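# Two robots load a potato net bag into a crate

## Task

Get the entire orange mesh sack of potatoes inside the crate, with the crate resting on the pallet at the end. The sack may be too heavy for a single robot, so use either robot or both. Finish by opening the grippers and backing the robots away. No robot may tip over or be left leaning, and the result only counts if it stays put without any robot supporting it.

## Robot and tools

Robots: r1 and r2 are identical Hello Robot Stretch 3 units. Each has a base with two drive wheels and a passive omni caster at the rear, a mast carrying a lift, and a telescoping arm that extends to the robot's right. The gripper can only be brought forward by driving the base. The base is 0.33 m long and 0.34 m wide and spins about the point between its drive wheels, 0.05 m behind the front edge. When stowed (arm in, wrist folded), the wrist pokes out at most 0.06 m past the right side and a spin sweeps a 0.28 m radius. A level, unfolded wrist reaches beyond that circle. Loose objects may occasionally get nudged by outside forces.

Frames: the base frame has its origin on the floor between the drive wheels, with x forward, y left and z up. The odometry frame is where the base frame was at the start. Each robot reports in its own frames, so where the robots are relative to each other can only be judged from images, lidar_m, wrist_depth_mm and head_depth_mm. hand_pose is expressed in the base frame, at the point where the closed fingertips meet. With all wrist joints at zero, its x points up, its y points back along the arm toward the mast, and its z points to the rear. The pads are round and 0.04 m across.

execute_actions: "actions" is a list holding one action, or none (an empty list just reports state and images). An action is an object keyed by "r1" and/or "r2". Each robot entry may contain "base", "joints" and "contact_limits". "base" holds exactly one command, and both are offsets from where the base last measured itself. translate_m is a straight drive in metres, -1 to 1, positive forward. rotate_rad is a spin in radians, -3.2 to 3.2, positive counter-clockwise seen from above. There is no sideways motion. "joints" holds absolute targets by name:
- lift_m: 0 to 1.1 m, arm height.
- arm_m: 0 to 0.52 m, extension.
- wrist_yaw_rad: -1.345 to 4.42. 0 is along the arm, positive swings toward the front, 3.0 is folded over the base.
- wrist_pitch_rad: -1.57 to 0.451. 0 is level, negative tips the fingers down.
- wrist_roll_rad: -2.911 to 2.911. At 0 the fingers are side by side.
- gripper_m: -0.089 to 0.179, larger is wider. The real fingertip gap is smaller than this value, by 0.007 near closed up to 0.025 fully open, and is zero below 0.007.
- head_pan_rad: -3.953 to 1.73. 0 is forward, positive is left, -1.57 looks along the arm.
- head_tilt_rad: -1.53 to 0.419. Negative is down.
Done tolerances are ±0.004 for lift, arm and gripper, ±0.05 for pitch, and ±0.02 for the other joints. "contact_limits" takes {"arm_m": effort percent, 1 to 100}. The arm stops with contact_stop when its effort reaches that value (negative when retracting) and holds no harder than that until the next action. Values above the maximum are clipped. All motions in an action start together. None runs past 15 s. Anything you leave out may keep pushing toward an old target without showing it. An unknown key or an out-of-range number rejects the whole call. If a result reports a stop, the later calls in that same reply are skipped. "cameras" picks the returned images: r1_head_camera, r1_nav_camera, r1_wrist_camera, r2_head_camera, r2_nav_camera, r2_wrist_camera, or "all". Omitting it, null or ["all"] gives every camera, and [] gives none. The head and nav cameras turn with the head. Head images are 896x504, nav images are 672x504 fisheye, and wrist images are 644x364.

wait: seconds, 0 to 10. Commands nothing new and returns state and images.
zoom_image: camera plus region [x0, y0, x1, y1] in pixels measured from the top-left, at most 504x504, taken from that camera's latest full image.
finished_scene: scene number. It ends the scene permanently, after the last command has been held.

Results: base_status and joint_status give done, off_target (resting away from target and possibly still pushing), contact_stop, time_out or torque_fault. After the last three, the old target is dropped. The lift and arm halt on firm contact and then go slack until commanded again, so a slack lift under load can sag. A wrist servo pushed hard for seconds cuts out for 10 s and goes limp. on_its_own covers anything not commanded. Its "held at" is a target, not a position, and it notes efforts outside their rest range, which suggests contact or load. motor_effort is percent of maximum, positive toward higher values, with the peak in brackets. It carries a fixed bias and noise. Positive wheel effort pushes forward. lidar_m gives 12 distances in metres from the base origin, one per 30-degree sector: the 1st is ahead, then counter-clockwise (4th left, 7th behind, 10th right). "-" means nothing seen. The plane is 0.17 m up, the range is 0.15 to 12 m, glass is not seen, and the robot's own parts can hide sectors 5, 6, 9 and 10. wrist_depth_mm and head_depth_mm are 7x7 median depth grids read from the top-left (45–1000 mm and 280–4000 mm). The head grid is oriented sideways. base_odometry counts wheel turns, including slip. Heading runs -3.142 to 3.142, positive left. turned_by_wheels and turned_by_imu give the turn since the last result. base_tilt gives forward/right lean in degrees, with a fixed bias of up to about 4.

Speed: the base reaches 0.30 m/s and 1.9 rad/s only with lift_m under 0.30, arm_m under 0.03 and wrist_yaw_rad over 2.54. Otherwise it is held to 0.10 m/s and 0.63 rad/s.

Gripper: to grasp, command a width below the object's. Smaller values squeeze harder, but the stall guard may relax the grip so heavy items slip, and resending a different value squeezes again. To release, open at least 0.02 past the contact value. Neither the reading nor done confirms a hold.

Self-collision: fold or unfold the wrist only with lift_m between 0.32 and 0.95, pitch at -0.4 and roll near 0. Once folded, the lift may go down to 0.25. With yaw below -0.4, keep pitch at -0.5 or lower.

Avoid: robots pressing on each other. Base contact plus a few more millimetres is already hard, and nothing in the state reports it. Two robots' travel differs by up to 2.5 cm per metre, which strains a shared load and can tip a robot. Pushing into something fixed with the gripper above about 0.45 m, or pushing again after a contact_stop, risks tipping. So does driving while holding or pushing something immovable, or snagging furniture, especially when reversing. If a robot leans, reverse the last move in small steps, free the gripper, and drop the lift to about 0.2. Also avoid drops, slams and hard shoves. Thinking time lets the robots keep running on their last command.

Each tool is called after "Emit:" in YAML: its name, and indented under it one key for each argument.

## Session

Emit:
execute_actions:
  actions: []

Scene clock: 0.00 s.
r1.base_odometry: x=+0.000 y=+0.000 heading=+0.000 (m, m, rad; r1's odometry frame)
r1.turned_by_wheels: +0.000 (rad since the last result)
r1.turned_by_imu: +0.000 (rad since the last result)
r1.base_tilt: forward=+0.4 right=-1.6 (deg)
r1.lidar_m: 1.83 1.08 0.94 0.94 1.10 1.09 1.09 1.27 2.21 4.63 4.17 2.09
r1.head_depth_mm: 1737 2586 3402 3419 3413 3037 2058 / 1754 2609 3570 3492 3433 2044 1895 / 1771 2658 3585 3583 3605 3178 2114 / 1792 2691 3345 3488 3601 3137 2081 / 1812 2311 2389 2448 2494 2551 2076 / 1700 1823 1858 1891 1935 1974 1900 / 1479 1494 1518 1534 1570 1581 1618
r1.base_status: not commanded
r1.joint_positions: lift_m=+0.524 arm_m=-0.003 wrist_yaw_rad=+2.859 wrist_pitch_rad=-0.468 wrist_roll_rad=-0.015 gripper_m=+0.037 head_pan_rad=-0.016 head_tilt_rad=+0.017
r1.joint_status: not commanded
r1.motor_effort: left_wheel=+0 right_wheel=+0 lift_m=+22 arm_m=+0 wrist_yaw_rad=+0 wrist_pitch_rad=+4 wrist_roll_rad=+0 gripper_m=+0 head_pan_rad=+0 head_tilt_rad=+2 (%)
r1.hand_pose: x=+0.0396 y=+0.0670 z=+0.5254 quat_wxyz=(+0.259, +0.699, +0.067, +0.663) (m; r1's base frame)
r1.wrist_depth_mm: - 918 913 943 938 906 924 / - - - - - - - / - - - - - - - / - - - - - - - / 984 - - 955 - 978 928 / 801 - - 829 - 790 796 / 713 701 702 702 694 693 706
r2.base_odometry: x=+0.000 y=+0.000 heading=+0.000 (m, m, rad; r2's odometry frame)
r2.turned_by_wheels: +0.000 (rad since the last result)
r2.turned_by_imu: +0.000 (rad since the last result)
r2.base_tilt: forward=-1.3 right=-0.9 (deg)
r2.lidar_m: 1.54 1.10 0.91 0.91 1.02 1.66 2.09 3.56 4.36 3.46 1.85 1.55
r2.head_depth_mm: 1432 1435 1453 1451 1459 1465 1474 / 1454 1466 1475 1469 1479 1484 1505 / 1481 1489 1499 1501 1504 1514 1528 / 1502 1502 1524 1527 1534 1535 1541 / 1530 1538 1540 1547 1556 1561 1575 / 1546 1572 1566 1578 1586 1594 1606 / 1579 1598 1598 1608 1611 1616 1617
r2.base_status: not commanded
r2.joint_positions: lift_m=+0.498 arm_m=+0.000 wrist_yaw_rad=+2.830 wrist_pitch_rad=-0.325 wrist_roll_rad=-0.016 gripper_m=+0.037 head_pan_rad=+0.019 head_tilt_rad=-0.020
r2.joint_status: not commanded
r2.motor_effort: left_wheel=-1 right_wheel=+1 lift_m=+27 arm_m=-1 wrist_yaw_rad=+0 wrist_pitch_rad=+8 wrist_roll_rad=+0 gripper_m=+0 head_pan_rad=-1 head_tilt_rad=+2 (%)
r2.hand_pose: x=+0.0507 y=+0.0789 z=+0.5322 quat_wxyz=(+0.221, +0.701, +0.007, +0.678) (m; r2's base frame)
r2.wrist_depth_mm: - 847 867 895 915 927 969 / - 917 947 965 987 995 - / - 995 - - - - - / - - - - - - - / 952 - - 993 - - - / 803 - 840 819 - 856 839 / 689 - 706 709 694 696 731
pictures: r1_head_camera (sideways: a quarter turn clockwise sets it upright), r1_nav_camera (sideways: a quarter turn counterclockwise sets it upright), r1_wrist_camera, r2_head_camera (sideways: a quarter turn clockwise sets it upright), r2_nav_camera (sideways: a quarter turn counterclockwise sets it upright), r2_wrist_camera
Images, in order (width x height): r1_head_camera 896x504, r1_nav_camera 672x504, r1_wrist_camera 644x364, r2_head_camera 896x504, r2_nav_camera 672x504, r2_wrist_camera 644x364.

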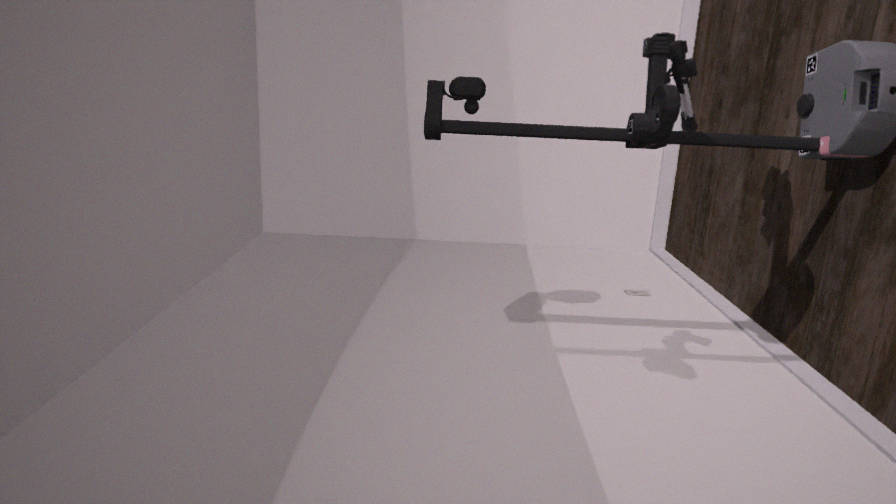

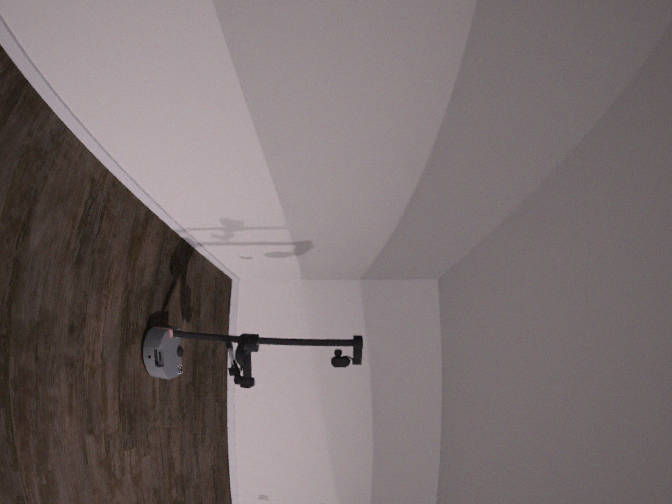

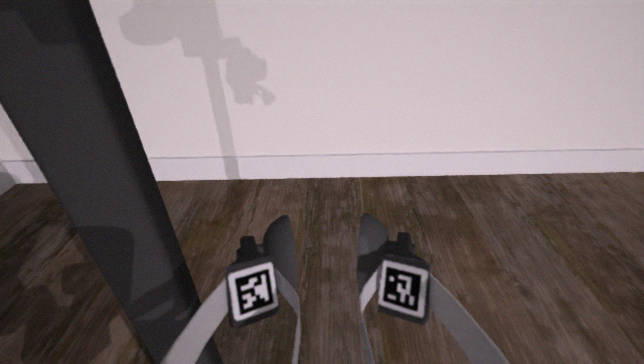

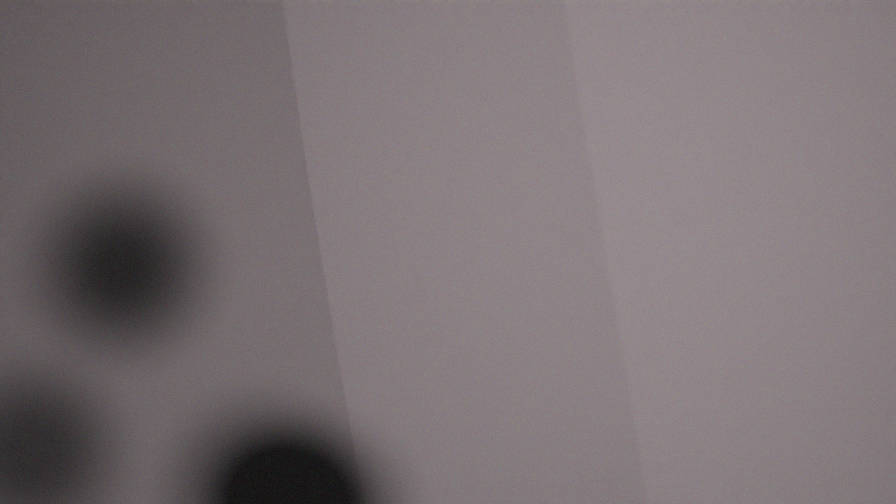

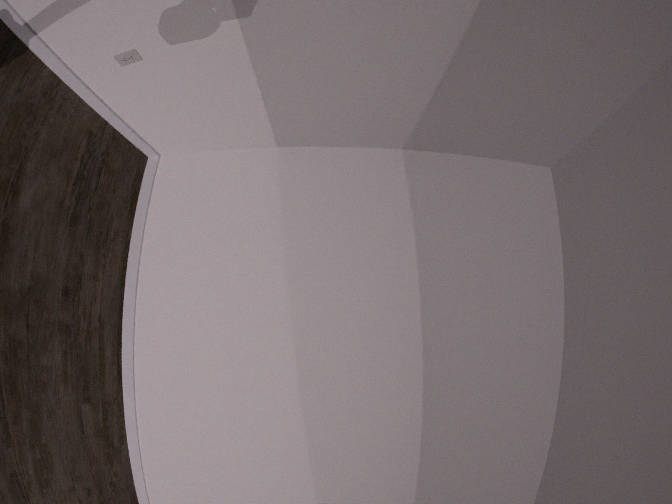

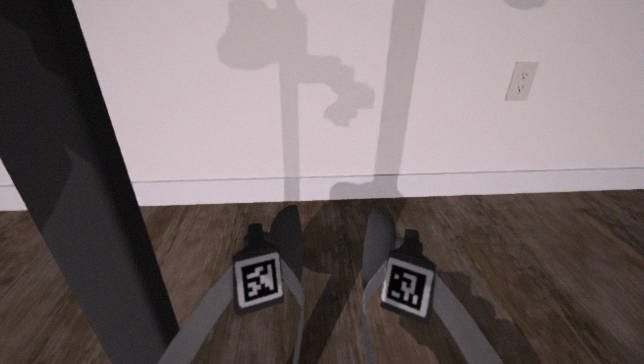

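Emit:
execute_actions:
  actions:
    - {"r1":{"joints":{"head_pan_rad":-1.57,"head_tilt_rad":-0.4,"lift_m":0.28}},"r2":{"joints":{"head_pan_rad":-2.0,"head_tilt_rad":-0.4,"lift_m":0.28}}}
  cameras: ["r1_head_camera","r1_nav_camera","r2_head_camera","r2_nav_camera"]

Scene clock: 3.17 s.
r1.base_odometry: x=+0.000 y=+0.000 heading=+0.000 (m, m, rad; r1's odometry frame)
r1.turned_by_wheels: +0.000 (rad since the last result)
r1.turned_by_imu: +0.000 (rad since the last result)
r1.base_tilt: forward=+0.4 right=-1.5 (deg)
r1.lidar_m: 1.83 1.08 0.94 0.94 1.10 1.08 1.08 1.27 2.21 4.64 4.19 2.10
r1.head_depth_mm: - - - 3361 2238 1691 1360 / - - - 3258 2223 1674 1351 / - - - 3238 2213 1671 1337 / - - - 3170 2194 1662 1326 / - - - 3131 2156 1639 1331 / - - - 3077 2152 1633 1320 / - - - 3084 2138 1635 1316
r1.base_status: not commanded
r1.joint_positions: lift_m=+0.280 arm_m=-0.003 wrist_yaw_rad=+2.859 wrist_pitch_rad=-0.469 wrist_roll_rad=-0.015 gripper_m=+0.037 head_pan_rad=-1.563 head_tilt_rad=-0.395
r1.joint_status: all done
r1.motor_effort: left_wheel=+0(0) right_wheel=+0(0) lift_m=+18(20) arm_m=+0(0) wrist_yaw_rad=+1(2) wrist_pitch_rad=+5(5) wrist_roll_rad=+1(0) gripper_m=+0(0) head_pan_rad=-4(44) head_tilt_rad=-3(34) (%)
r1.hand_pose: x=+0.0395 y=+0.0669 z=+0.2817 quat_wxyz=(+0.259, +0.699, +0.068, +0.663) (m; r1's base frame)
r1.wrist_depth_mm: - 932 920 948 955 931 937 / - 998 975 - - - - / - 980 - 969 972 907 944 / 761 745 740 741 724 715 727 / 608 - 599 594 628 603 583 / 502 - - 503 - 492 486 / 451 - - 431 428 424 427
r2.base_odometry: x=+0.000 y=+0.000 heading=+0.000 (m, m, rad; r2's odometry frame)
r2.turned_by_wheels: +0.000 (rad since the last result)
r2.turned_by_imu: +0.001 (rad since the last result)
r2.base_tilt: forward=-1.2 right=-1.0 (deg)
r2.lidar_m: 1.54 1.09 0.91 0.91 1.02 1.67 2.09 3.56 4.36 3.46 1.85 1.55
r2.head_depth_mm: - - - 3451 2353 1787 1452 / - - - 3444 2361 1787 1466 / - - - 3446 2370 1799 1468 / - - - 3504 2409 1813 1464 / - - - 3481 2370 1810 1474 / - - - 3539 2379 1815 1467 / - - - 3510 2421 1827 1473
r2.base_status: not commanded
r2.joint_positions: lift_m=+0.280 arm_m=+0.000 wrist_yaw_rad=+2.830 wrist_pitch_rad=-0.326 wrist_roll_rad=-0.016 gripper_m=+0.037 head_pan_rad=-1.993 head_tilt_rad=-0.395
r2.joint_status: all done
r2.motor_effort: left_wheel=-1(1) right_wheel=+0(0) lift_m=+22(24) arm_m=-1(1) wrist_yaw_rad=+0(0) wrist_pitch_rad=+9(9) wrist_roll_rad=+0(0) gripper_m=+1(0) head_pan_rad=-5(54) head_tilt_rad=-3(23) (%)
r2.hand_pose: x=+0.0507 y=+0.0788 z=+0.3140 quat_wxyz=(+0.222, +0.701, +0.007, +0.677) (m; r2's base frame)
r2.wrist_depth_mm: - 846 885 888 906 896 967 / - 925 941 980 990 - - / - - - - - - - / - 833 839 847 847 828 872 / 629 659 658 661 708 677 685 / 524 - 542 544 - 552 553 / 454 - - 461 458 467 461
pictures: r1_head_camera (sideways: a quarter turn clockwise sets it upright), r1_nav_camera (sideways: a quarter turn counterclockwise sets it upright), r2_head_camera (sideways: a quarter turn clockwise sets it upright), r2_nav_camera (sideways: a quarter turn counterclockwise sets it upright)
Images, in order (width x height): r1_head_camera 896x504, r1_nav_camera 672x504, r2_head_camera 896x504, r2_nav_camera 672x504.

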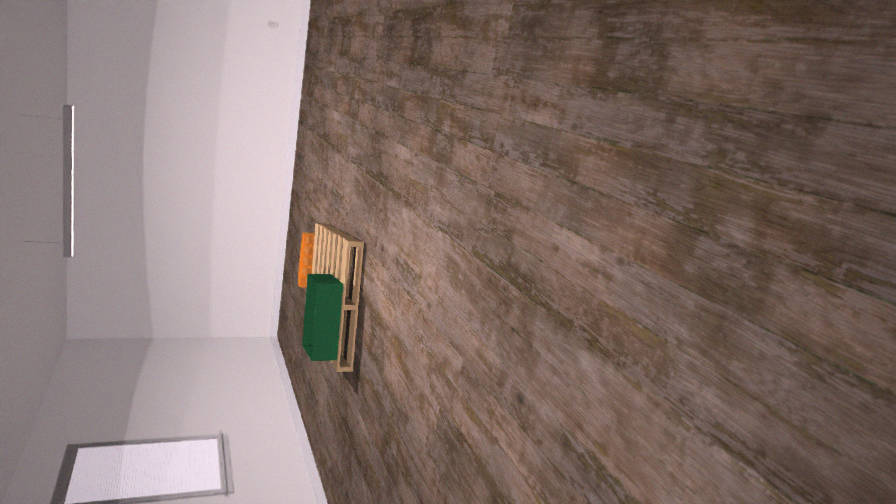

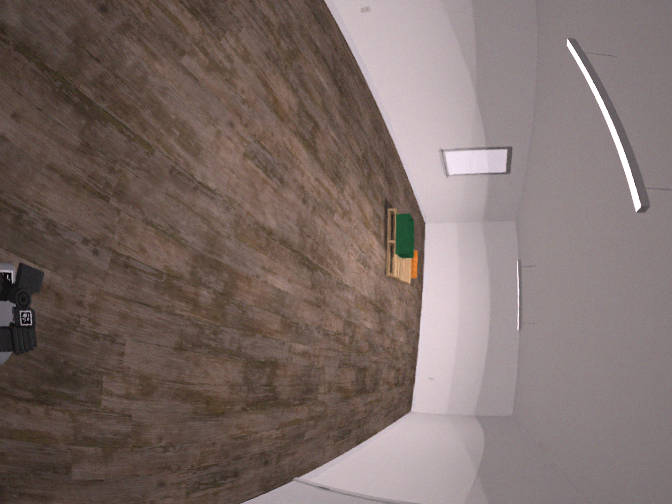

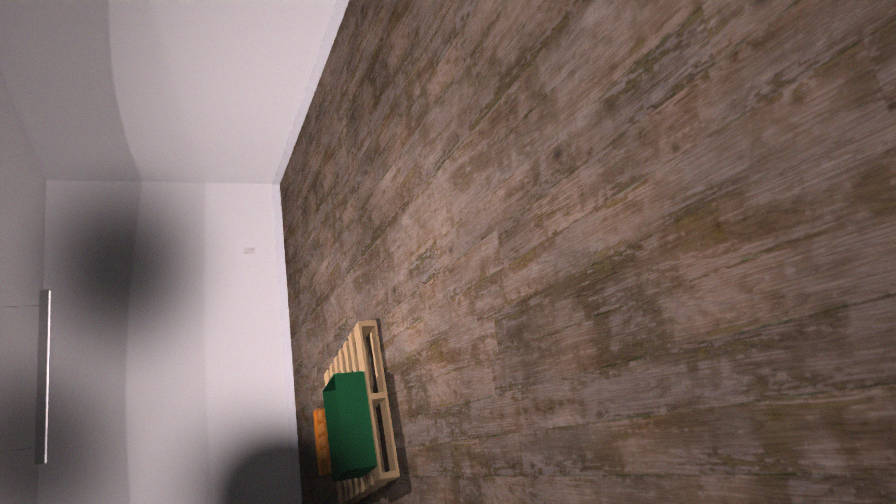

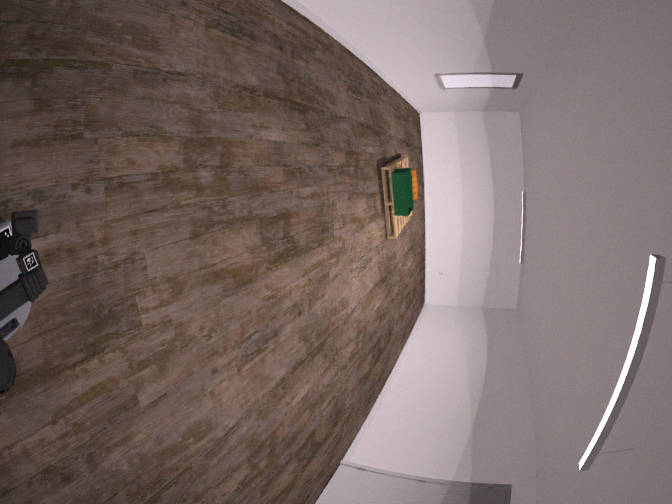

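Emit:
zoom_image:
  camera: "r1_head_camera"
  region: [260, 200, 400, 400]

Emit:
zoom_image:
  camera: "r2_head_camera"
  region: [280, 300, 440, 504]

Region (260, 200, 400, 400) of r1_head_camera's 896x504 image, scaled by 2.520, with more detail than that image has; it fills the left 353 columns of this view, and the rest is white.

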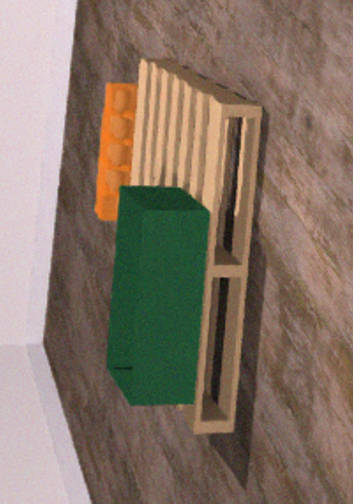

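Region (280, 300, 440, 504) of r2_head_camera's 896x504 image, scaled by 2.471, with more detail than that image has; it fills the left 395 columns of this view, and the rest is white.

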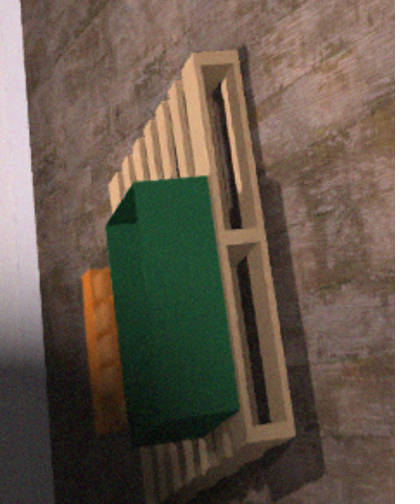

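Emit:
execute_actions:
  actions:
    - {"r1":{"base":{"rotate_rad":1.51},"joints":{"head_pan_rad":-3.0,"head_tilt_rad":-0.5}},"r2":{"base":{"rotate_rad":-1.66},"joints":{"head_pan_rad":-0.15,"head_tilt_rad":-0.5}}}
  cameras: []

Emit:
execute_actions:
  actions:
    - {"r1":{"base":{"translate_m":-1.0}},"r2":{"base":{"translate_m":1.0}}}
  cameras: []

Emit:
execute_actions:
  actions:
    - {"r1":{"base":{"translate_m":-1.0}},"r2":{"base":{"translate_m":1.0}}}
  cameras: ["r1_head_camera","r2_head_camera"]

Scene clock: 6.83 s.
r1.base_odometry: x=+0.000 y=+0.000 heading=+1.510 (m, m, rad; r1's odometry frame)
r1.turned_by_wheels: +1.510 (rad since the last result)
r1.turned_by_imu: +1.521 (rad since the last result)
r1.base_tilt: forward=+0.4 right=-1.7 (deg)
r1.lidar_m: 0.94 1.07 1.09 1.08 1.24 2.03 4.64 4.29 3.64 2.01 1.11 0.94
r1.head_depth_mm: - - - 2693 1948 1550 1264 / - - - 2643 1946 1528 1256 / - - - 2663 1923 1520 1253 / - - - 2583 1907 1512 1256 / - - - 2583 1912 1500 1238 / - - - 2541 1896 1484 1240 / - - 3860 2510 1873 1486 1231
r1.base_status: done
r1.joint_positions: lift_m=+0.280 arm_m=-0.003 wrist_yaw_rad=+2.859 wrist_pitch_rad=-0.469 wrist_roll_rad=-0.015 gripper_m=+0.037 head_pan_rad=-2.993 head_tilt_rad=-0.495
r1.joint_status: all done
r1.motor_effort: left_wheel=-6(14) right_wheel=+5(13) lift_m=+18(18) arm_m=+0(0) wrist_yaw_rad=+0(0) wrist_pitch_rad=+5(5) wrist_roll_rad=+0(0) gripper_m=+0(1) head_pan_rad=-4(44) head_tilt_rad=-3(20) (%)
r1.hand_pose: x=+0.0395 y=+0.0669 z=+0.2817 quat_wxyz=(+0.259, +0.699, +0.068, +0.663) (m; r1's base frame)
r1.wrist_depth_mm: - - - - - - - / - - - - - - - / - 983 995 936 955 956 931 / 765 753 744 737 737 730 713 / 615 - 595 603 615 588 575 / 520 - - 496 - 495 492 / 456 - - 433 430 425 424
r2.base_odometry: x=+0.000 y=+0.000 heading=-1.660 (m, m, rad; r2's odometry frame)
r2.turned_by_wheels: -1.660 (rad since the last result)
r2.turned_by_imu: -1.642 (rad since the last result)
r2.base_tilt: forward=-1.1 right=-0.9 (deg)
r2.lidar_m: 4.25 1.98 1.56 1.54 1.17 0.92 0.91 0.98 1.47 2.10 3.46 5.16
r2.head_depth_mm: - - - 2771 2047 1628 1358 / - - - 2781 2046 1630 1360 / - - - 2788 2055 1627 1360 / - - - 2813 2093 1641 1360 / - - - 2798 2076 1641 1359 / - - - 2796 2071 1648 1363 / - - - 2806 2076 1644 1365
r2.base_status: done
r2.joint_positions: lift_m=+0.280 arm_m=+0.000 wrist_yaw_rad=+2.830 wrist_pitch_rad=-0.326 wrist_roll_rad=-0.016 gripper_m=+0.037 head_pan_rad=-0.157 head_tilt_rad=-0.495
r2.joint_status: all done
r2.motor_effort: left_wheel=+6(17) right_wheel=-5(10) lift_m=+23(22) arm_m=-2(1) wrist_yaw_rad=+0(0) wrist_pitch_rad=+9(9) wrist_roll_rad=+0(0) gripper_m=+0(1) head_pan_rad=+4(55) head_tilt_rad=-3(9) (%)
r2.hand_pose: x=+0.0507 y=+0.0788 z=+0.3140 quat_wxyz=(+0.222, +0.701, +0.007, +0.677) (m; r2's base frame)
r2.wrist_depth_mm: - - - - - - - / - - - - - - - / - - - - - - - / - 821 829 820 827 861 870 / 606 662 670 658 694 661 669 / 528 - 552 533 - 546 552 / 452 - - 458 463 472 469
pictures: none
No camera images: the call's "cameras" was empty. Leave "cameras" out to get every camera's image.

Scene clock: 11.90 s.
r1.base_odometry: x=-0.061 y=-0.998 heading=+1.510 (m, m, rad; r1's odometry frame)
r1.turned_by_wheels: +0.000 (rad since the last result)
r1.turned_by_imu: -0.006 (rad since the last result)
r1.base_tilt: forward=+0.3 right=-1.5 (deg)
r1.lidar_m: 1.92 1.55 1.31 1.31 1.46 2.47 3.64 3.75 3.43 1.98 2.28 1.92
r1.head_depth_mm: - - - 2664 1949 1545 1271 / - - - 2671 1948 1524 1260 / - - - 2614 1922 1521 1255 / - - 3700 2608 1921 1502 1245 / - - 3696 2551 1910 1492 1247 / - - 3892 2551 1870 1498 1235 / - - 3910 2504 1868 1470 1238
r1.base_status: done
r1.joint_positions: lift_m=+0.280 arm_m=-0.003 wrist_yaw_rad=+2.859 wrist_pitch_rad=-0.469 wrist_roll_rad=-0.015 gripper_m=+0.037 head_pan_rad=-2.993 head_tilt_rad=-0.495
r1.joint_status: not commanded
r1.motor_effort: left_wheel=-5(16) right_wheel=+5(9) lift_m=+18(18) arm_m=+0(0) wrist_yaw_rad=+2(1) wrist_pitch_rad=+5(5) wrist_roll_rad=+0(0) gripper_m=+0(0) head_pan_rad=-4(3) head_tilt_rad=-3(3) (%)
r1.hand_pose: x=+0.0395 y=+0.0668 z=+0.2817 quat_wxyz=(+0.259, +0.699, +0.068, +0.663) (m; r1's base frame)
r1.wrist_depth_mm: - - - - - - - / - - - - - - - / - - 980 934 941 959 941 / 763 756 750 742 727 714 727 / 610 - 598 590 606 592 592 / 510 - - 505 - 493 492 / 448 - - 432 426 429 422
r2.base_odometry: x=-0.089 y=-0.996 heading=-1.659 (m, m, rad; r2's odometry frame)
r2.turned_by_wheels: +0.000 (rad since the last result)
r2.turned_by_imu: +0.001 (rad since the last result)
r2.base_tilt: forward=-1.2 right=-0.8 (deg)
r2.lidar_m: 3.28 1.84 1.44 1.43 1.54 1.92 1.90 2.04 3.06 1.98 3.55 3.41
r2.head_depth_mm: - - - 2768 2045 1632 1350 / - - - 2769 2044 1627 1358 / - - 3821 2808 2067 1628 1357 / - - 3667 2785 2068 1637 1355 / - - 3799 2794 2071 1629 1360 / - - - 2833 2080 1640 1360 / - - - 2773 2065 1646 1360
r2.base_status: done
r2.joint_positions: lift_m=+0.280 arm_m=+0.000 wrist_yaw_rad=+2.830 wrist_pitch_rad=-0.326 wrist_roll_rad=-0.016 gripper_m=+0.037 head_pan_rad=-0.157 head_tilt_rad=-0.495
r2.joint_status: not commanded
r2.motor_effort: left_wheel=+6(17) right_wheel=-5(9) lift_m=+23(23) arm_m=-1(1) wrist_yaw_rad=+0(0) wrist_pitch_rad=+9(9) wrist_roll_rad=+0(0) gripper_m=+0(1) head_pan_rad=+4(4) head_tilt_rad=-3(2) (%)
r2.hand_pose: x=+0.0507 y=+0.0787 z=+0.3139 quat_wxyz=(+0.222, +0.701, +0.007, +0.677) (m; r2's base frame)
r2.wrist_depth_mm: - - - - - - - / - - - - - - - / - - - - - - - / - 806 826 844 875 847 867 / 605 646 648 648 698 676 670 / 537 - 557 539 - 548 547 / 448 - - 460 457 469 465
pictures: none
No camera images: the call's "cameras" was empty. Leave "cameras" out to get every camera's image.

Scene clock: 16.97 s.
r1.base_odometry: x=-0.123 y=-1.996 heading=+1.509 (m, m, rad; r1's odometry frame)
r1.turned_by_wheels: +0.000 (rad since the last result)
r1.turned_by_imu: -0.006 (rad since the last result)
r1.base_tilt: forward=+0.4 right=-1.6 (deg)
r1.lidar_m: 2.90 1.82 1.51 1.51 1.73 2.85 2.67 2.69 3.20 1.87 3.43 2.91
r1.head_depth_mm: - - - 2699 1959 1542 1263 / - - - 2693 1952 1527 1262 / - - - 2639 1935 1520 1255 / - - 3705 2591 1912 1507 1243 / - - 3143 2558 1890 1495 1250 / - - 3615 2555 1887 1491 1231 / - - 3946 2491 1884 1484 1231
r1.base_status: done
r1.joint_positions: lift_m=+0.280 arm_m=-0.003 wrist_yaw_rad=+2.859 wrist_pitch_rad=-0.469 wrist_roll_rad=-0.015 gripper_m=+0.037 head_pan_rad=-2.993 head_tilt_rad=-0.495
r1.joint_status: not commanded
r1.motor_effort: left_wheel=-4(15) right_wheel=+4(8) lift_m=+18(18) arm_m=+0(0) wrist_yaw_rad=+1(1) wrist_pitch_rad=+5(5) wrist_roll_rad=+0(0) gripper_m=+0(0) head_pan_rad=-4(5) head_tilt_rad=-3(2) (%)
r1.hand_pose: x=+0.0395 y=+0.0668 z=+0.2816 quat_wxyz=(+0.260, +0.699, +0.068, +0.663) (m; r1's base frame)
r1.wrist_depth_mm: - - - - - - - / - - - - - - - / - 987 954 956 957 954 919 / 751 745 746 744 721 731 728 / 616 - 608 605 614 581 584 / 515 - - 504 - 495 492 / 452 - - 429 429 433 421
r2.base_odometry: x=-0.177 y=-1.992 heading=-1.659 (m, m, rad; r2's odometry frame)
r2.turned_by_wheels: +0.000 (rad since the last result)
r2.turned_by_imu: +0.001 (rad since the last result)
r2.base_tilt: forward=-1.2 right=-0.8 (deg)
r2.lidar_m: 2.32 1.69 1.34 1.32 1.42 2.12 2.90 3.11 3.46 1.88 3.66 2.38
r2.head_depth_mm: - - - 2780 2070 1628 1349 / - - - 2754 2070 1636 1347 / - - - 2608 2046 1633 1347 / - - - 2592 2052 1651 1361 / - - - 2676 2060 1639 1359 / - - - 2811 2051 1637 1364 / - - - 2835 2076 1654 1370
r2.base_status: done
r2.joint_positions: lift_m=+0.280 arm_m=+0.000 wrist_yaw_rad=+2.830 wrist_pitch_rad=-0.326 wrist_roll_rad=-0.016 gripper_m=+0.037 head_pan_rad=-0.157 head_tilt_rad=-0.495
r2.joint_status: not commanded
r2.motor_effort: left_wheel=+6(14) right_wheel=-5(8) lift_m=+23(23) arm_m=-1(1) wrist_yaw_rad=+0(0) wrist_pitch_rad=+9(9) wrist_roll_rad=+0(0) gripper_m=+0(0) head_pan_rad=+4(5) head_tilt_rad=-3(2) (%)
r2.hand_pose: x=+0.0507 y=+0.0787 z=+0.3139 quat_wxyz=(+0.222, +0.701, +0.007, +0.677) (m; r2's base frame)
r2.wrist_depth_mm: - - - - - - - / - - - - - - - / - - - - - - - / - 819 831 838 832 854 873 / 613 643 656 664 707 676 669 / 535 - 538 551 - 551 558 / 451 - - 461 463 468 471
pictures: r1_head_camera (sideways: a quarter turn clockwise sets it upright), r2_head_camera (sideways: a quarter turn clockwise sets it upright)
Images, in order (width x height): r1_head_camera 896x504, r2_head_camera 896x504.

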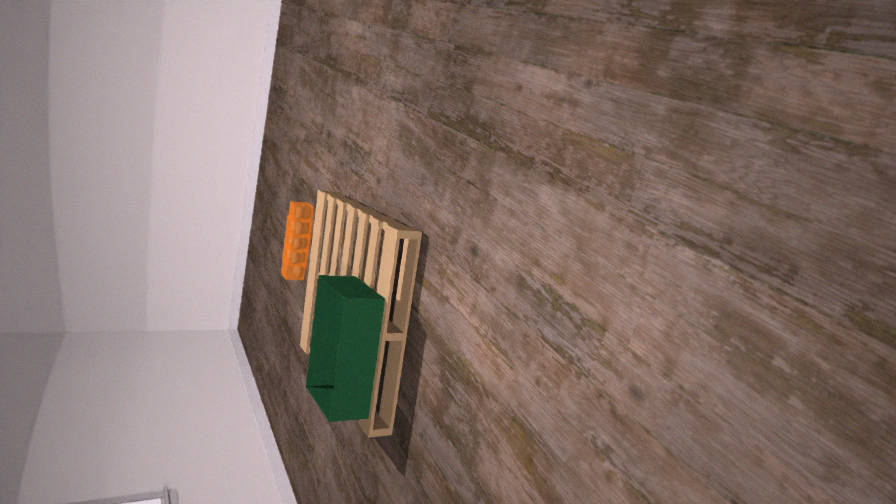

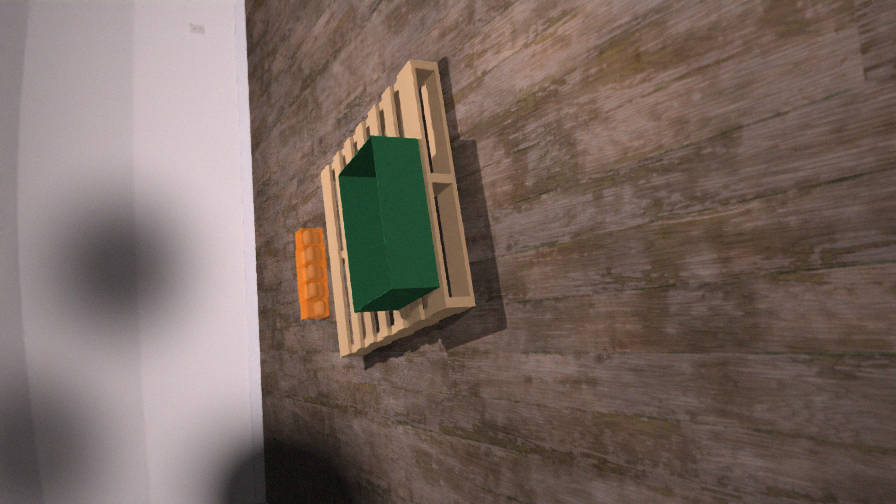

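Emit:
execute_actions:
  actions:
    - {"r1":{"base":{"translate_m":-1.0}},"r2":{"base":{"translate_m":1.0}}}
  cameras: []

Emit:
execute_actions:
  actions:
    - {"r1":{"base":{"translate_m":-1.0},"joints":{"head_pan_rad":-2.8,"head_tilt_rad":-0.85}},"r2":{"base":{"translate_m":0.8},"joints":{"head_pan_rad":-0.3,"head_tilt_rad":-0.85}}}
  cameras: ["r1_head_camera","r2_head_camera"]

Scene clock: 23.07 s.
r1.base_odometry: x=-0.184 y=-2.994 heading=+1.509 (m, m, rad; r1's odometry frame)
r1.turned_by_wheels: +0.000 (rad since the last result)
r1.turned_by_imu: -0.006 (rad since the last result)
r1.base_tilt: forward=+0.3 right=-1.5 (deg)
r1.lidar_m: 3.82 2.05 1.74 1.74 1.95 3.19 4.80 1.71 3.01 1.77 3.39 3.89
r1.head_depth_mm: 3904 - - 2663 1965 1544 1265 / - - - 2651 1934 1525 1256 / - - - 2638 1927 1522 1249 / - - - 2503 1911 1514 1251 / - - - 2315 1902 1499 1245 / - - 3996 2267 1894 1497 1233 / 3883 - 3854 2157 1868 1483 1227
r1.base_status: done
r1.joint_positions: lift_m=+0.280 arm_m=-0.003 wrist_yaw_rad=+2.859 wrist_pitch_rad=-0.469 wrist_roll_rad=-0.015 gripper_m=+0.037 head_pan_rad=-2.993 head_tilt_rad=-0.495
r1.joint_status: not commanded
r1.motor_effort: left_wheel=-3(14) right_wheel=+3(6) lift_m=+18(18) arm_m=-1(0) wrist_yaw_rad=+1(0) wrist_pitch_rad=+5(5) wrist_roll_rad=+0(0) gripper_m=+0(0) head_pan_rad=-4(4) head_tilt_rad=-3(3) (%)
r1.hand_pose: x=+0.0395 y=+0.0668 z=+0.2816 quat_wxyz=(+0.260, +0.699, +0.068, +0.663) (m; r1's base frame)
r1.wrist_depth_mm: - - - - - - - / - - - - - - - / - 983 980 957 956 967 945 / 754 753 751 744 731 720 728 / 614 - 609 602 609 595 584 / 513 - - 502 - 497 493 / 451 - - 429 425 422 425
r2.base_odometry: x=-0.265 y=-2.988 heading=-1.659 (m, m, rad; r2's odometry frame)
r2.turned_by_wheels: +0.000 (rad since the last result)
r2.turned_by_imu: +0.001 (rad since the last result)
r2.base_tilt: forward=-1.2 right=-0.9 (deg)
r2.lidar_m: 1.51 1.55 1.22 1.21 1.30 1.94 3.88 4.16 3.57 1.77 3.80 1.34
r2.head_depth_mm: - - - 2621 1822 1625 1351 / - - - 2509 1746 1631 1350 / - - - 2540 1710 1636 1351 / - - - 2526 1874 1633 1352 / - - - 2638 2066 1638 1364 / - - - 2814 2062 1650 1360 / - - - 2792 2077 1642 1363
r2.base_status: done
r2.joint_positions: lift_m=+0.280 arm_m=+0.000 wrist_yaw_rad=+2.830 wrist_pitch_rad=-0.327 wrist_roll_rad=-0.016 gripper_m=+0.037 head_pan_rad=-0.157 head_tilt_rad=-0.495
r2.joint_status: not commanded
r2.motor_effort: left_wheel=+6(16) right_wheel=-6(9) lift_m=+23(23) arm_m=-1(1) wrist_yaw_rad=+0(0) wrist_pitch_rad=+9(9) wrist_roll_rad=+0(0) gripper_m=+0(0) head_pan_rad=+4(4) head_tilt_rad=-2(2) (%)
r2.hand_pose: x=+0.0507 y=+0.0787 z=+0.3139 quat_wxyz=(+0.222, +0.701, +0.008, +0.677) (m; r2's base frame)
r2.wrist_depth_mm: - - - - - - - / - - - - - - - / - - - - - - - / - 830 830 832 832 845 872 / 626 649 655 655 692 651 666 / 526 - 547 532 - 544 542 / 460 - - 460 464 467 458
pictures: none
No camera images: the call's "cameras" was empty. Leave "cameras" out to get every camera's image.

Scene clock: 28.07 s.
r1.base_odometry: x=-0.246 y=-3.992 heading=+1.509 (m, m, rad; r1's odometry frame)
r1.turned_by_wheels: +0.000 (rad since the last result)
r1.turned_by_imu: -0.006 (rad since the last result)
r1.base_tilt: forward=+0.3 right=-1.6 (deg)
r1.lidar_m: 4.34 2.32 1.95 1.94 2.18 3.53 3.83 0.92 0.87 1.66 3.12 4.88
r1.head_depth_mm: 3269 2658 2089 1691 1448 1252 1112 / 3408 2638 2064 1692 1433 1254 1148 / 3626 2528 1942 1689 1431 1240 - / 3571 2486 1907 1601 1422 1241 - / 3496 2575 1903 1544 1339 1242 1133 / 3357 2553 1866 1478 1346 1229 1111 / 3012 2534 1671 1491 1359 1235 1087
r1.base_status: done
r1.joint_positions: lift_m=+0.280 arm_m=-0.003 wrist_yaw_rad=+2.859 wrist_pitch_rad=-0.469 wrist_roll_rad=-0.015 gripper_m=+0.037 head_pan_rad=-2.807 head_tilt_rad=-0.840
r1.joint_status: all done
r1.motor_effort: left_wheel=-3(13) right_wheel=+2(6) lift_m=+18(18) arm_m=+0(0) wrist_yaw_rad=+1(1) wrist_pitch_rad=+5(5) wrist_roll_rad=+1(1) gripper_m=+0(0) head_pan_rad=+4(25) head_tilt_rad=-6(34) (%)
r1.hand_pose: x=+0.0395 y=+0.0668 z=+0.2816 quat_wxyz=(+0.260, +0.699, +0.068, +0.663) (m; r1's base frame)
r1.wrist_depth_mm: - - - - - - - / - - - - - - - / - 959 976 948 958 924 946 / 767 753 744 733 737 731 713 / 612 - 590 595 616 589 580 / 507 - - 505 - 496 496 / 444 - - 430 429 426 422
r2.base_odometry: x=-0.335 y=-3.785 heading=-1.659 (m, m, rad; r2's odometry frame)
r2.turned_by_wheels: +0.000 (rad since the last result)
r2.turned_by_imu: +0.001 (rad since the last result)
r2.base_tilt: forward=-1.2 right=-0.9 (deg)
r2.lidar_m: 3.09 1.44 1.13 1.12 1.21 1.80 4.66 4.67 3.68 1.67 0.69 0.63
r2.head_depth_mm: 3555 2621 1996 1547 1307 1296 1161 / 3533 2628 1993 1502 1338 1280 1157 / 3554 2643 1947 1474 1291 1256 1159 / 3578 2497 1986 1578 1433 1296 1153 / 3523 2620 1950 1670 1492 1294 1155 / 3474 2628 2029 1731 1487 1301 1151 / 3467 2652 2094 1728 1488 1301 1149
r2.base_status: done
r2.joint_positions: lift_m=+0.280 arm_m=+0.000 wrist_yaw_rad=+2.830 wrist_pitch_rad=-0.327 wrist_roll_rad=-0.016 gripper_m=+0.037 head_pan_rad=-0.293 head_tilt_rad=-0.840
r2.joint_status: all done
r2.motor_effort: left_wheel=+6(15) right_wheel=-5(8) lift_m=+23(23) arm_m=-1(1) wrist_yaw_rad=+0(0) wrist_pitch_rad=+9(9) wrist_roll_rad=+0(0) gripper_m=+0(0) head_pan_rad=-5(26) head_tilt_rad=-5(24) (%)
r2.hand_pose: x=+0.0507 y=+0.0787 z=+0.3139 quat_wxyz=(+0.222, +0.701, +0.008, +0.677) (m; r2's base frame)
r2.wrist_depth_mm: - - - - - - - / - - - - - - - / - - - - - - - / - 809 817 851 840 864 889 / 614 647 663 668 682 663 671 / 534 - 548 541 - 549 555 / 450 - - 460 459 459 465
pictures: r1_head_camera (sideways: a quarter turn clockwise sets it upright), r2_head_camera (sideways: a quarter turn clockwise sets it upright)
Images, in order (width x height): r1_head_camera 896x504, r2_head_camera 896x504.

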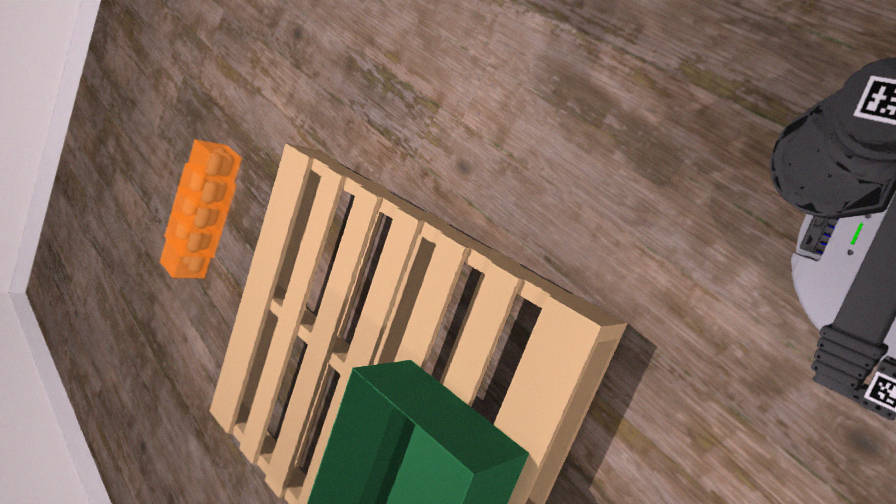

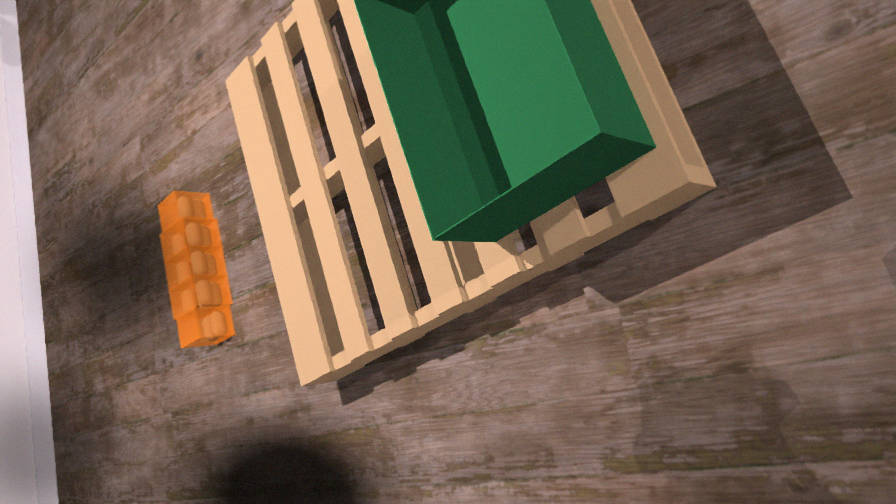

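Emit:
zoom_image:
  camera: "r2_head_camera"
  region: [130, 170, 350, 400]

Emit:
zoom_image:
  camera: "r1_head_camera"
  region: [140, 120, 340, 300]

Region (130, 170, 350, 400) of r2_head_camera's 896x504 image, scaled by 2.191, with more detail than that image has; it fills the left 482 columns of this view, and the rest is white.

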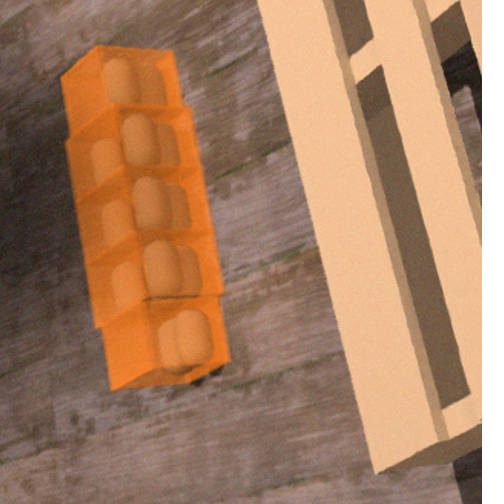

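Region (140, 120, 340, 300) of r1_head_camera's 896x504 image, scaled by 2.520, with more detail than that image has; it fills the top 454 rows of this view, and the rest is white.

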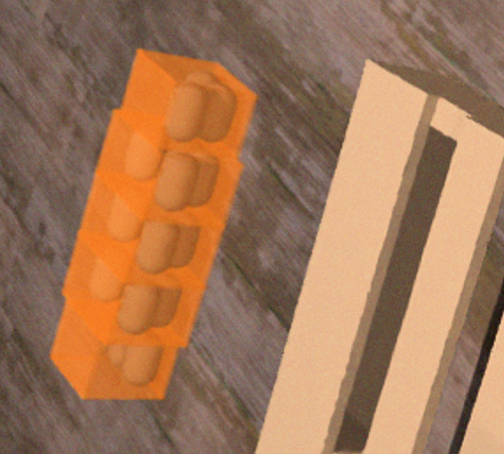

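Emit:
execute_actions:
  actions:
    - {"r1":{"base":{"translate_m":-0.12}},"r2":{"base":{"rotate_rad":0.018}}}
  cameras: []

Emit:
execute_actions:
  actions:
    - {"r1":{"base":{"translate_m":-1.0},"joints":{"head_pan_rad":-2.6,"head_tilt_rad":-1.1}},"r2":{"base":{"translate_m":1.0},"joints":{"head_pan_rad":-0.5,"head_tilt_rad":-1.1}}}
  cameras: ["r1_head_camera","r2_head_camera"]

Scene clock: 31.83 s.
r1.base_odometry: x=-0.253 y=-4.112 heading=+1.509 (m, m, rad; r1's odometry frame)
r1.turned_by_wheels: +0.000 (rad since the last result)
r1.turned_by_imu: -0.001 (rad since the last result)
r1.base_tilt: forward=+0.5 right=-1.7 (deg)
r1.lidar_m: 4.40 2.37 1.97 1.96 2.20 3.58 3.73 0.92 0.80 1.65 3.12 4.96
r1.head_depth_mm: 3186 2657 2077 1708 1453 1260 1110 / 3336 2636 2055 1694 1433 1247 1143 / 3422 2624 1941 1691 1429 1243 - / 3614 2585 1930 1588 1423 1243 - / 3481 2575 1889 1583 1341 1232 1124 / 3319 2548 1869 1427 1275 1228 1103 / 2968 2515 1862 1478 1296 1227 1088
r1.base_status: done
r1.joint_positions: lift_m=+0.280 arm_m=-0.003 wrist_yaw_rad=+2.859 wrist_pitch_rad=-0.469 wrist_roll_rad=-0.015 gripper_m=+0.037 head_pan_rad=-2.807 head_tilt_rad=-0.840
r1.joint_status: not commanded
r1.motor_effort: left_wheel=-2(12) right_wheel=+2(6) lift_m=+18(18) arm_m=+0(0) wrist_yaw_rad=+1(1) wrist_pitch_rad=+5(5) wrist_roll_rad=+0(1) gripper_m=+0(0) head_pan_rad=+3(4) head_tilt_rad=-5(6) (%)
r1.hand_pose: x=+0.0395 y=+0.0668 z=+0.2816 quat_wxyz=(+0.260, +0.699, +0.068, +0.663) (m; r1's base frame)
r1.wrist_depth_mm: - - - - - - - / - - - - - - - / - 993 971 938 937 929 944 / 774 755 750 739 728 721 721 / 617 - 606 595 612 584 586 / 514 - - 492 - 498 494 / 456 - - 435 432 426 427
r2.base_odometry: x=-0.335 y=-3.785 heading=-1.640 (m, m, rad; r2's odometry frame)
r2.turned_by_wheels: +0.018 (rad since the last result)
r2.turned_by_imu: +0.019 (rad since the last result)
r2.base_tilt: forward=-1.1 right=-0.7 (deg)
r2.lidar_m: 2.95 1.42 1.13 1.12 1.21 1.84 4.66 4.59 3.68 1.66 0.68 0.63
r2.head_depth_mm: 3534 2661 1994 1540 1301 1301 1158 / 3590 2622 1963 1505 1348 1282 1157 / 3535 2613 1961 1473 1299 1258 1162 / 3572 2496 1983 1610 1422 1302 1156 / 3516 2675 1946 1702 1485 1299 1153 / 3537 2619 2078 1742 1480 1296 1156 / 3447 2642 2084 1734 1491 1305 1153
r2.base_status: done
r2.joint_positions: lift_m=+0.280 arm_m=+0.000 wrist_yaw_rad=+2.830 wrist_pitch_rad=-0.327 wrist_roll_rad=-0.016 gripper_m=+0.037 head_pan_rad=-0.293 head_tilt_rad=-0.840
r2.joint_status: not commanded
r2.motor_effort: left_wheel=+4(6) right_wheel=-3(6) lift_m=+23(23) arm_m=-1(1) wrist_yaw_rad=+0(0) wrist_pitch_rad=+9(9) wrist_roll_rad=+0(0) gripper_m=+0(1) head_pan_rad=-5(4) head_tilt_rad=-5(4) (%)
r2.hand_pose: x=+0.0507 y=+0.0787 z=+0.3139 quat_wxyz=(+0.222, +0.701, +0.008, +0.677) (m; r2's base frame)
r2.wrist_depth_mm: - - - - - - - / - - - - - - - / - - - - - - - / - 830 855 836 851 843 867 / 618 663 648 664 692 670 681 / 542 - 543 534 - 546 551 / 456 - - 463 460 466 464
pictures: none
No camera images: the call's "cameras" was empty. Leave "cameras" out to get every camera's image.

Scene clock: 36.93 s.
r1.base_odometry: x=-0.315 y=-5.110 heading=+1.509 (m, m, rad; r1's odometry frame)
r1.turned_by_wheels: +0.000 (rad since the last result)
r1.turned_by_imu: -0.006 (rad since the last result)
r1.base_tilt: forward=+0.4 right=-1.6 (deg)
r1.lidar_m: 4.92 2.61 2.17 2.16 2.42 2.77 2.77 3.06 2.60 0.66 0.67 4.65
r1.head_depth_mm: 2079 1796 1594 1429 1293 1187 1115 / 2061 1789 1597 1424 1301 - 1056 / 2041 1787 1581 1417 1293 - 1059 / 2062 1688 1575 1313 1288 - 1056 / 2039 1737 1564 1334 1244 - 1078 / 2025 1768 1436 1329 1182 1130 1079 / 2003 1753 1446 1322 1195 1086 1071
r1.base_status: done
r1.joint_positions: lift_m=+0.280 arm_m=-0.003 wrist_yaw_rad=+2.859 wrist_pitch_rad=-0.469 wrist_roll_rad=-0.015 gripper_m=+0.037 head_pan_rad=-2.607 head_tilt_rad=-1.087
r1.joint_status: all done
r1.motor_effort: left_wheel=-2(12) right_wheel=+1(6) lift_m=+18(18) arm_m=+0(1) wrist_yaw_rad=+1(1) wrist_pitch_rad=+5(6) wrist_roll_rad=+0(0) gripper_m=+0(0) head_pan_rad=+4(23) head_tilt_rad=-8(32) (%)
r1.hand_pose: x=+0.0395 y=+0.0668 z=+0.2816 quat_wxyz=(+0.260, +0.699, +0.068, +0.663) (m; r1's base frame)
r1.wrist_depth_mm: - - - - - - - / - - - - - - - / - 969 978 953 976 950 923 / 765 753 746 742 740 745 709 / 608 - 603 592 621 580 580 / 505 - - 502 - 491 486 / 454 - - 429 432 428 424
r2.base_odometry: x=-0.405 y=-4.783 heading=-1.640 (m, m, rad; r2's odometry frame)
r2.turned_by_wheels: +0.000 (rad since the last result)
r2.turned_by_imu: +0.001 (rad since the last result)
r2.base_tilt: forward=-1.0 right=-0.7 (deg)
r2.lidar_m: 2.61 1.26 1.00 0.99 1.07 1.63 5.63 0.57 0.41 0.47 3.89 3.09
r2.head_depth_mm: 2098 1831 1513 1359 1247 1186 1068 / 2084 1820 1459 1374 1244 1119 1145 / 2070 1757 1621 1374 1226 1213 - / 2075 1742 1609 1353 1296 1210 - / 2037 1808 1611 1429 1318 1203 1138 / 2047 1808 1611 1436 1308 1201 1114 / 2043 1780 1589 1438 1314 1206 1112
r2.base_status: done
r2.joint_positions: lift_m=+0.280 arm_m=+0.000 wrist_yaw_rad=+2.830 wrist_pitch_rad=-0.327 wrist_roll_rad=-0.016 gripper_m=+0.037 head_pan_rad=-0.493 head_tilt_rad=-1.087
r2.joint_status: all done
r2.motor_effort: left_wheel=+3(12) right_wheel=-3(7) lift_m=+23(23) arm_m=-1(1) wrist_yaw_rad=+0(0) wrist_pitch_rad=+9(9) wrist_roll_rad=+0(0) gripper_m=+0(0) head_pan_rad=-5(32) head_tilt_rad=-6(22) (%)
r2.hand_pose: x=+0.0507 y=+0.0787 z=+0.3139 quat_wxyz=(+0.222, +0.701, +0.008, +0.677) (m; r2's base frame)
r2.wrist_depth_mm: - 911 936 980 - - - / - 983 - - - - - / - - - - - - - / - 835 834 807 833 855 873 / 624 647 660 663 683 675 664 / 521 - 555 539 - 549 549 / 454 - - 461 464 463 463
pictures: r1_head_camera (sideways: a quarter turn clockwise sets it upright), r2_head_camera (sideways: a quarter turn clockwise sets it upright)
Images, in order (width x height): r1_head_camera 896x504, r2_head_camera 896x504.

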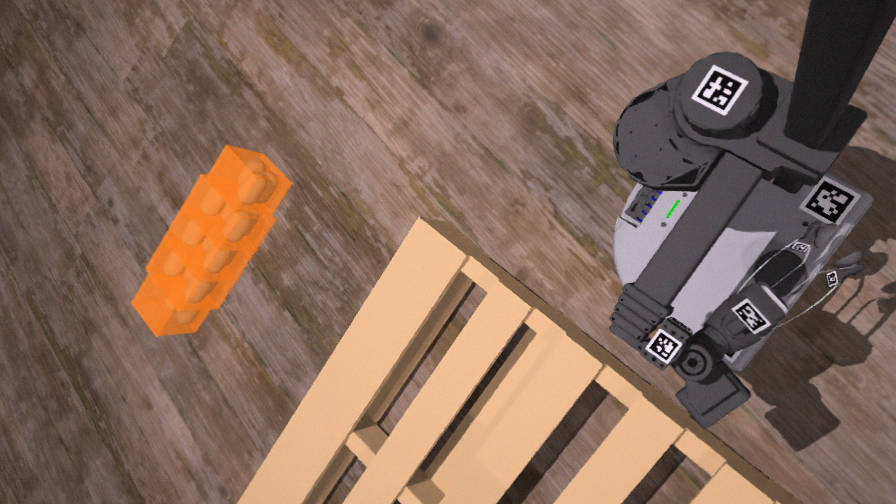

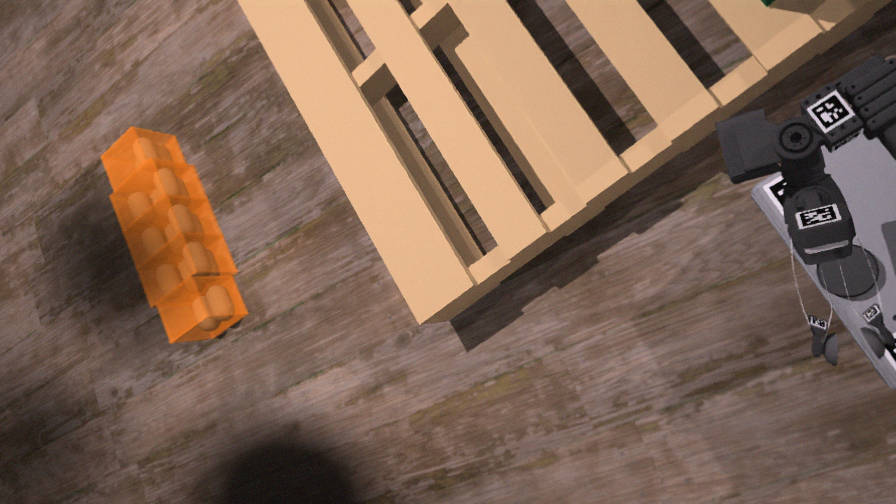

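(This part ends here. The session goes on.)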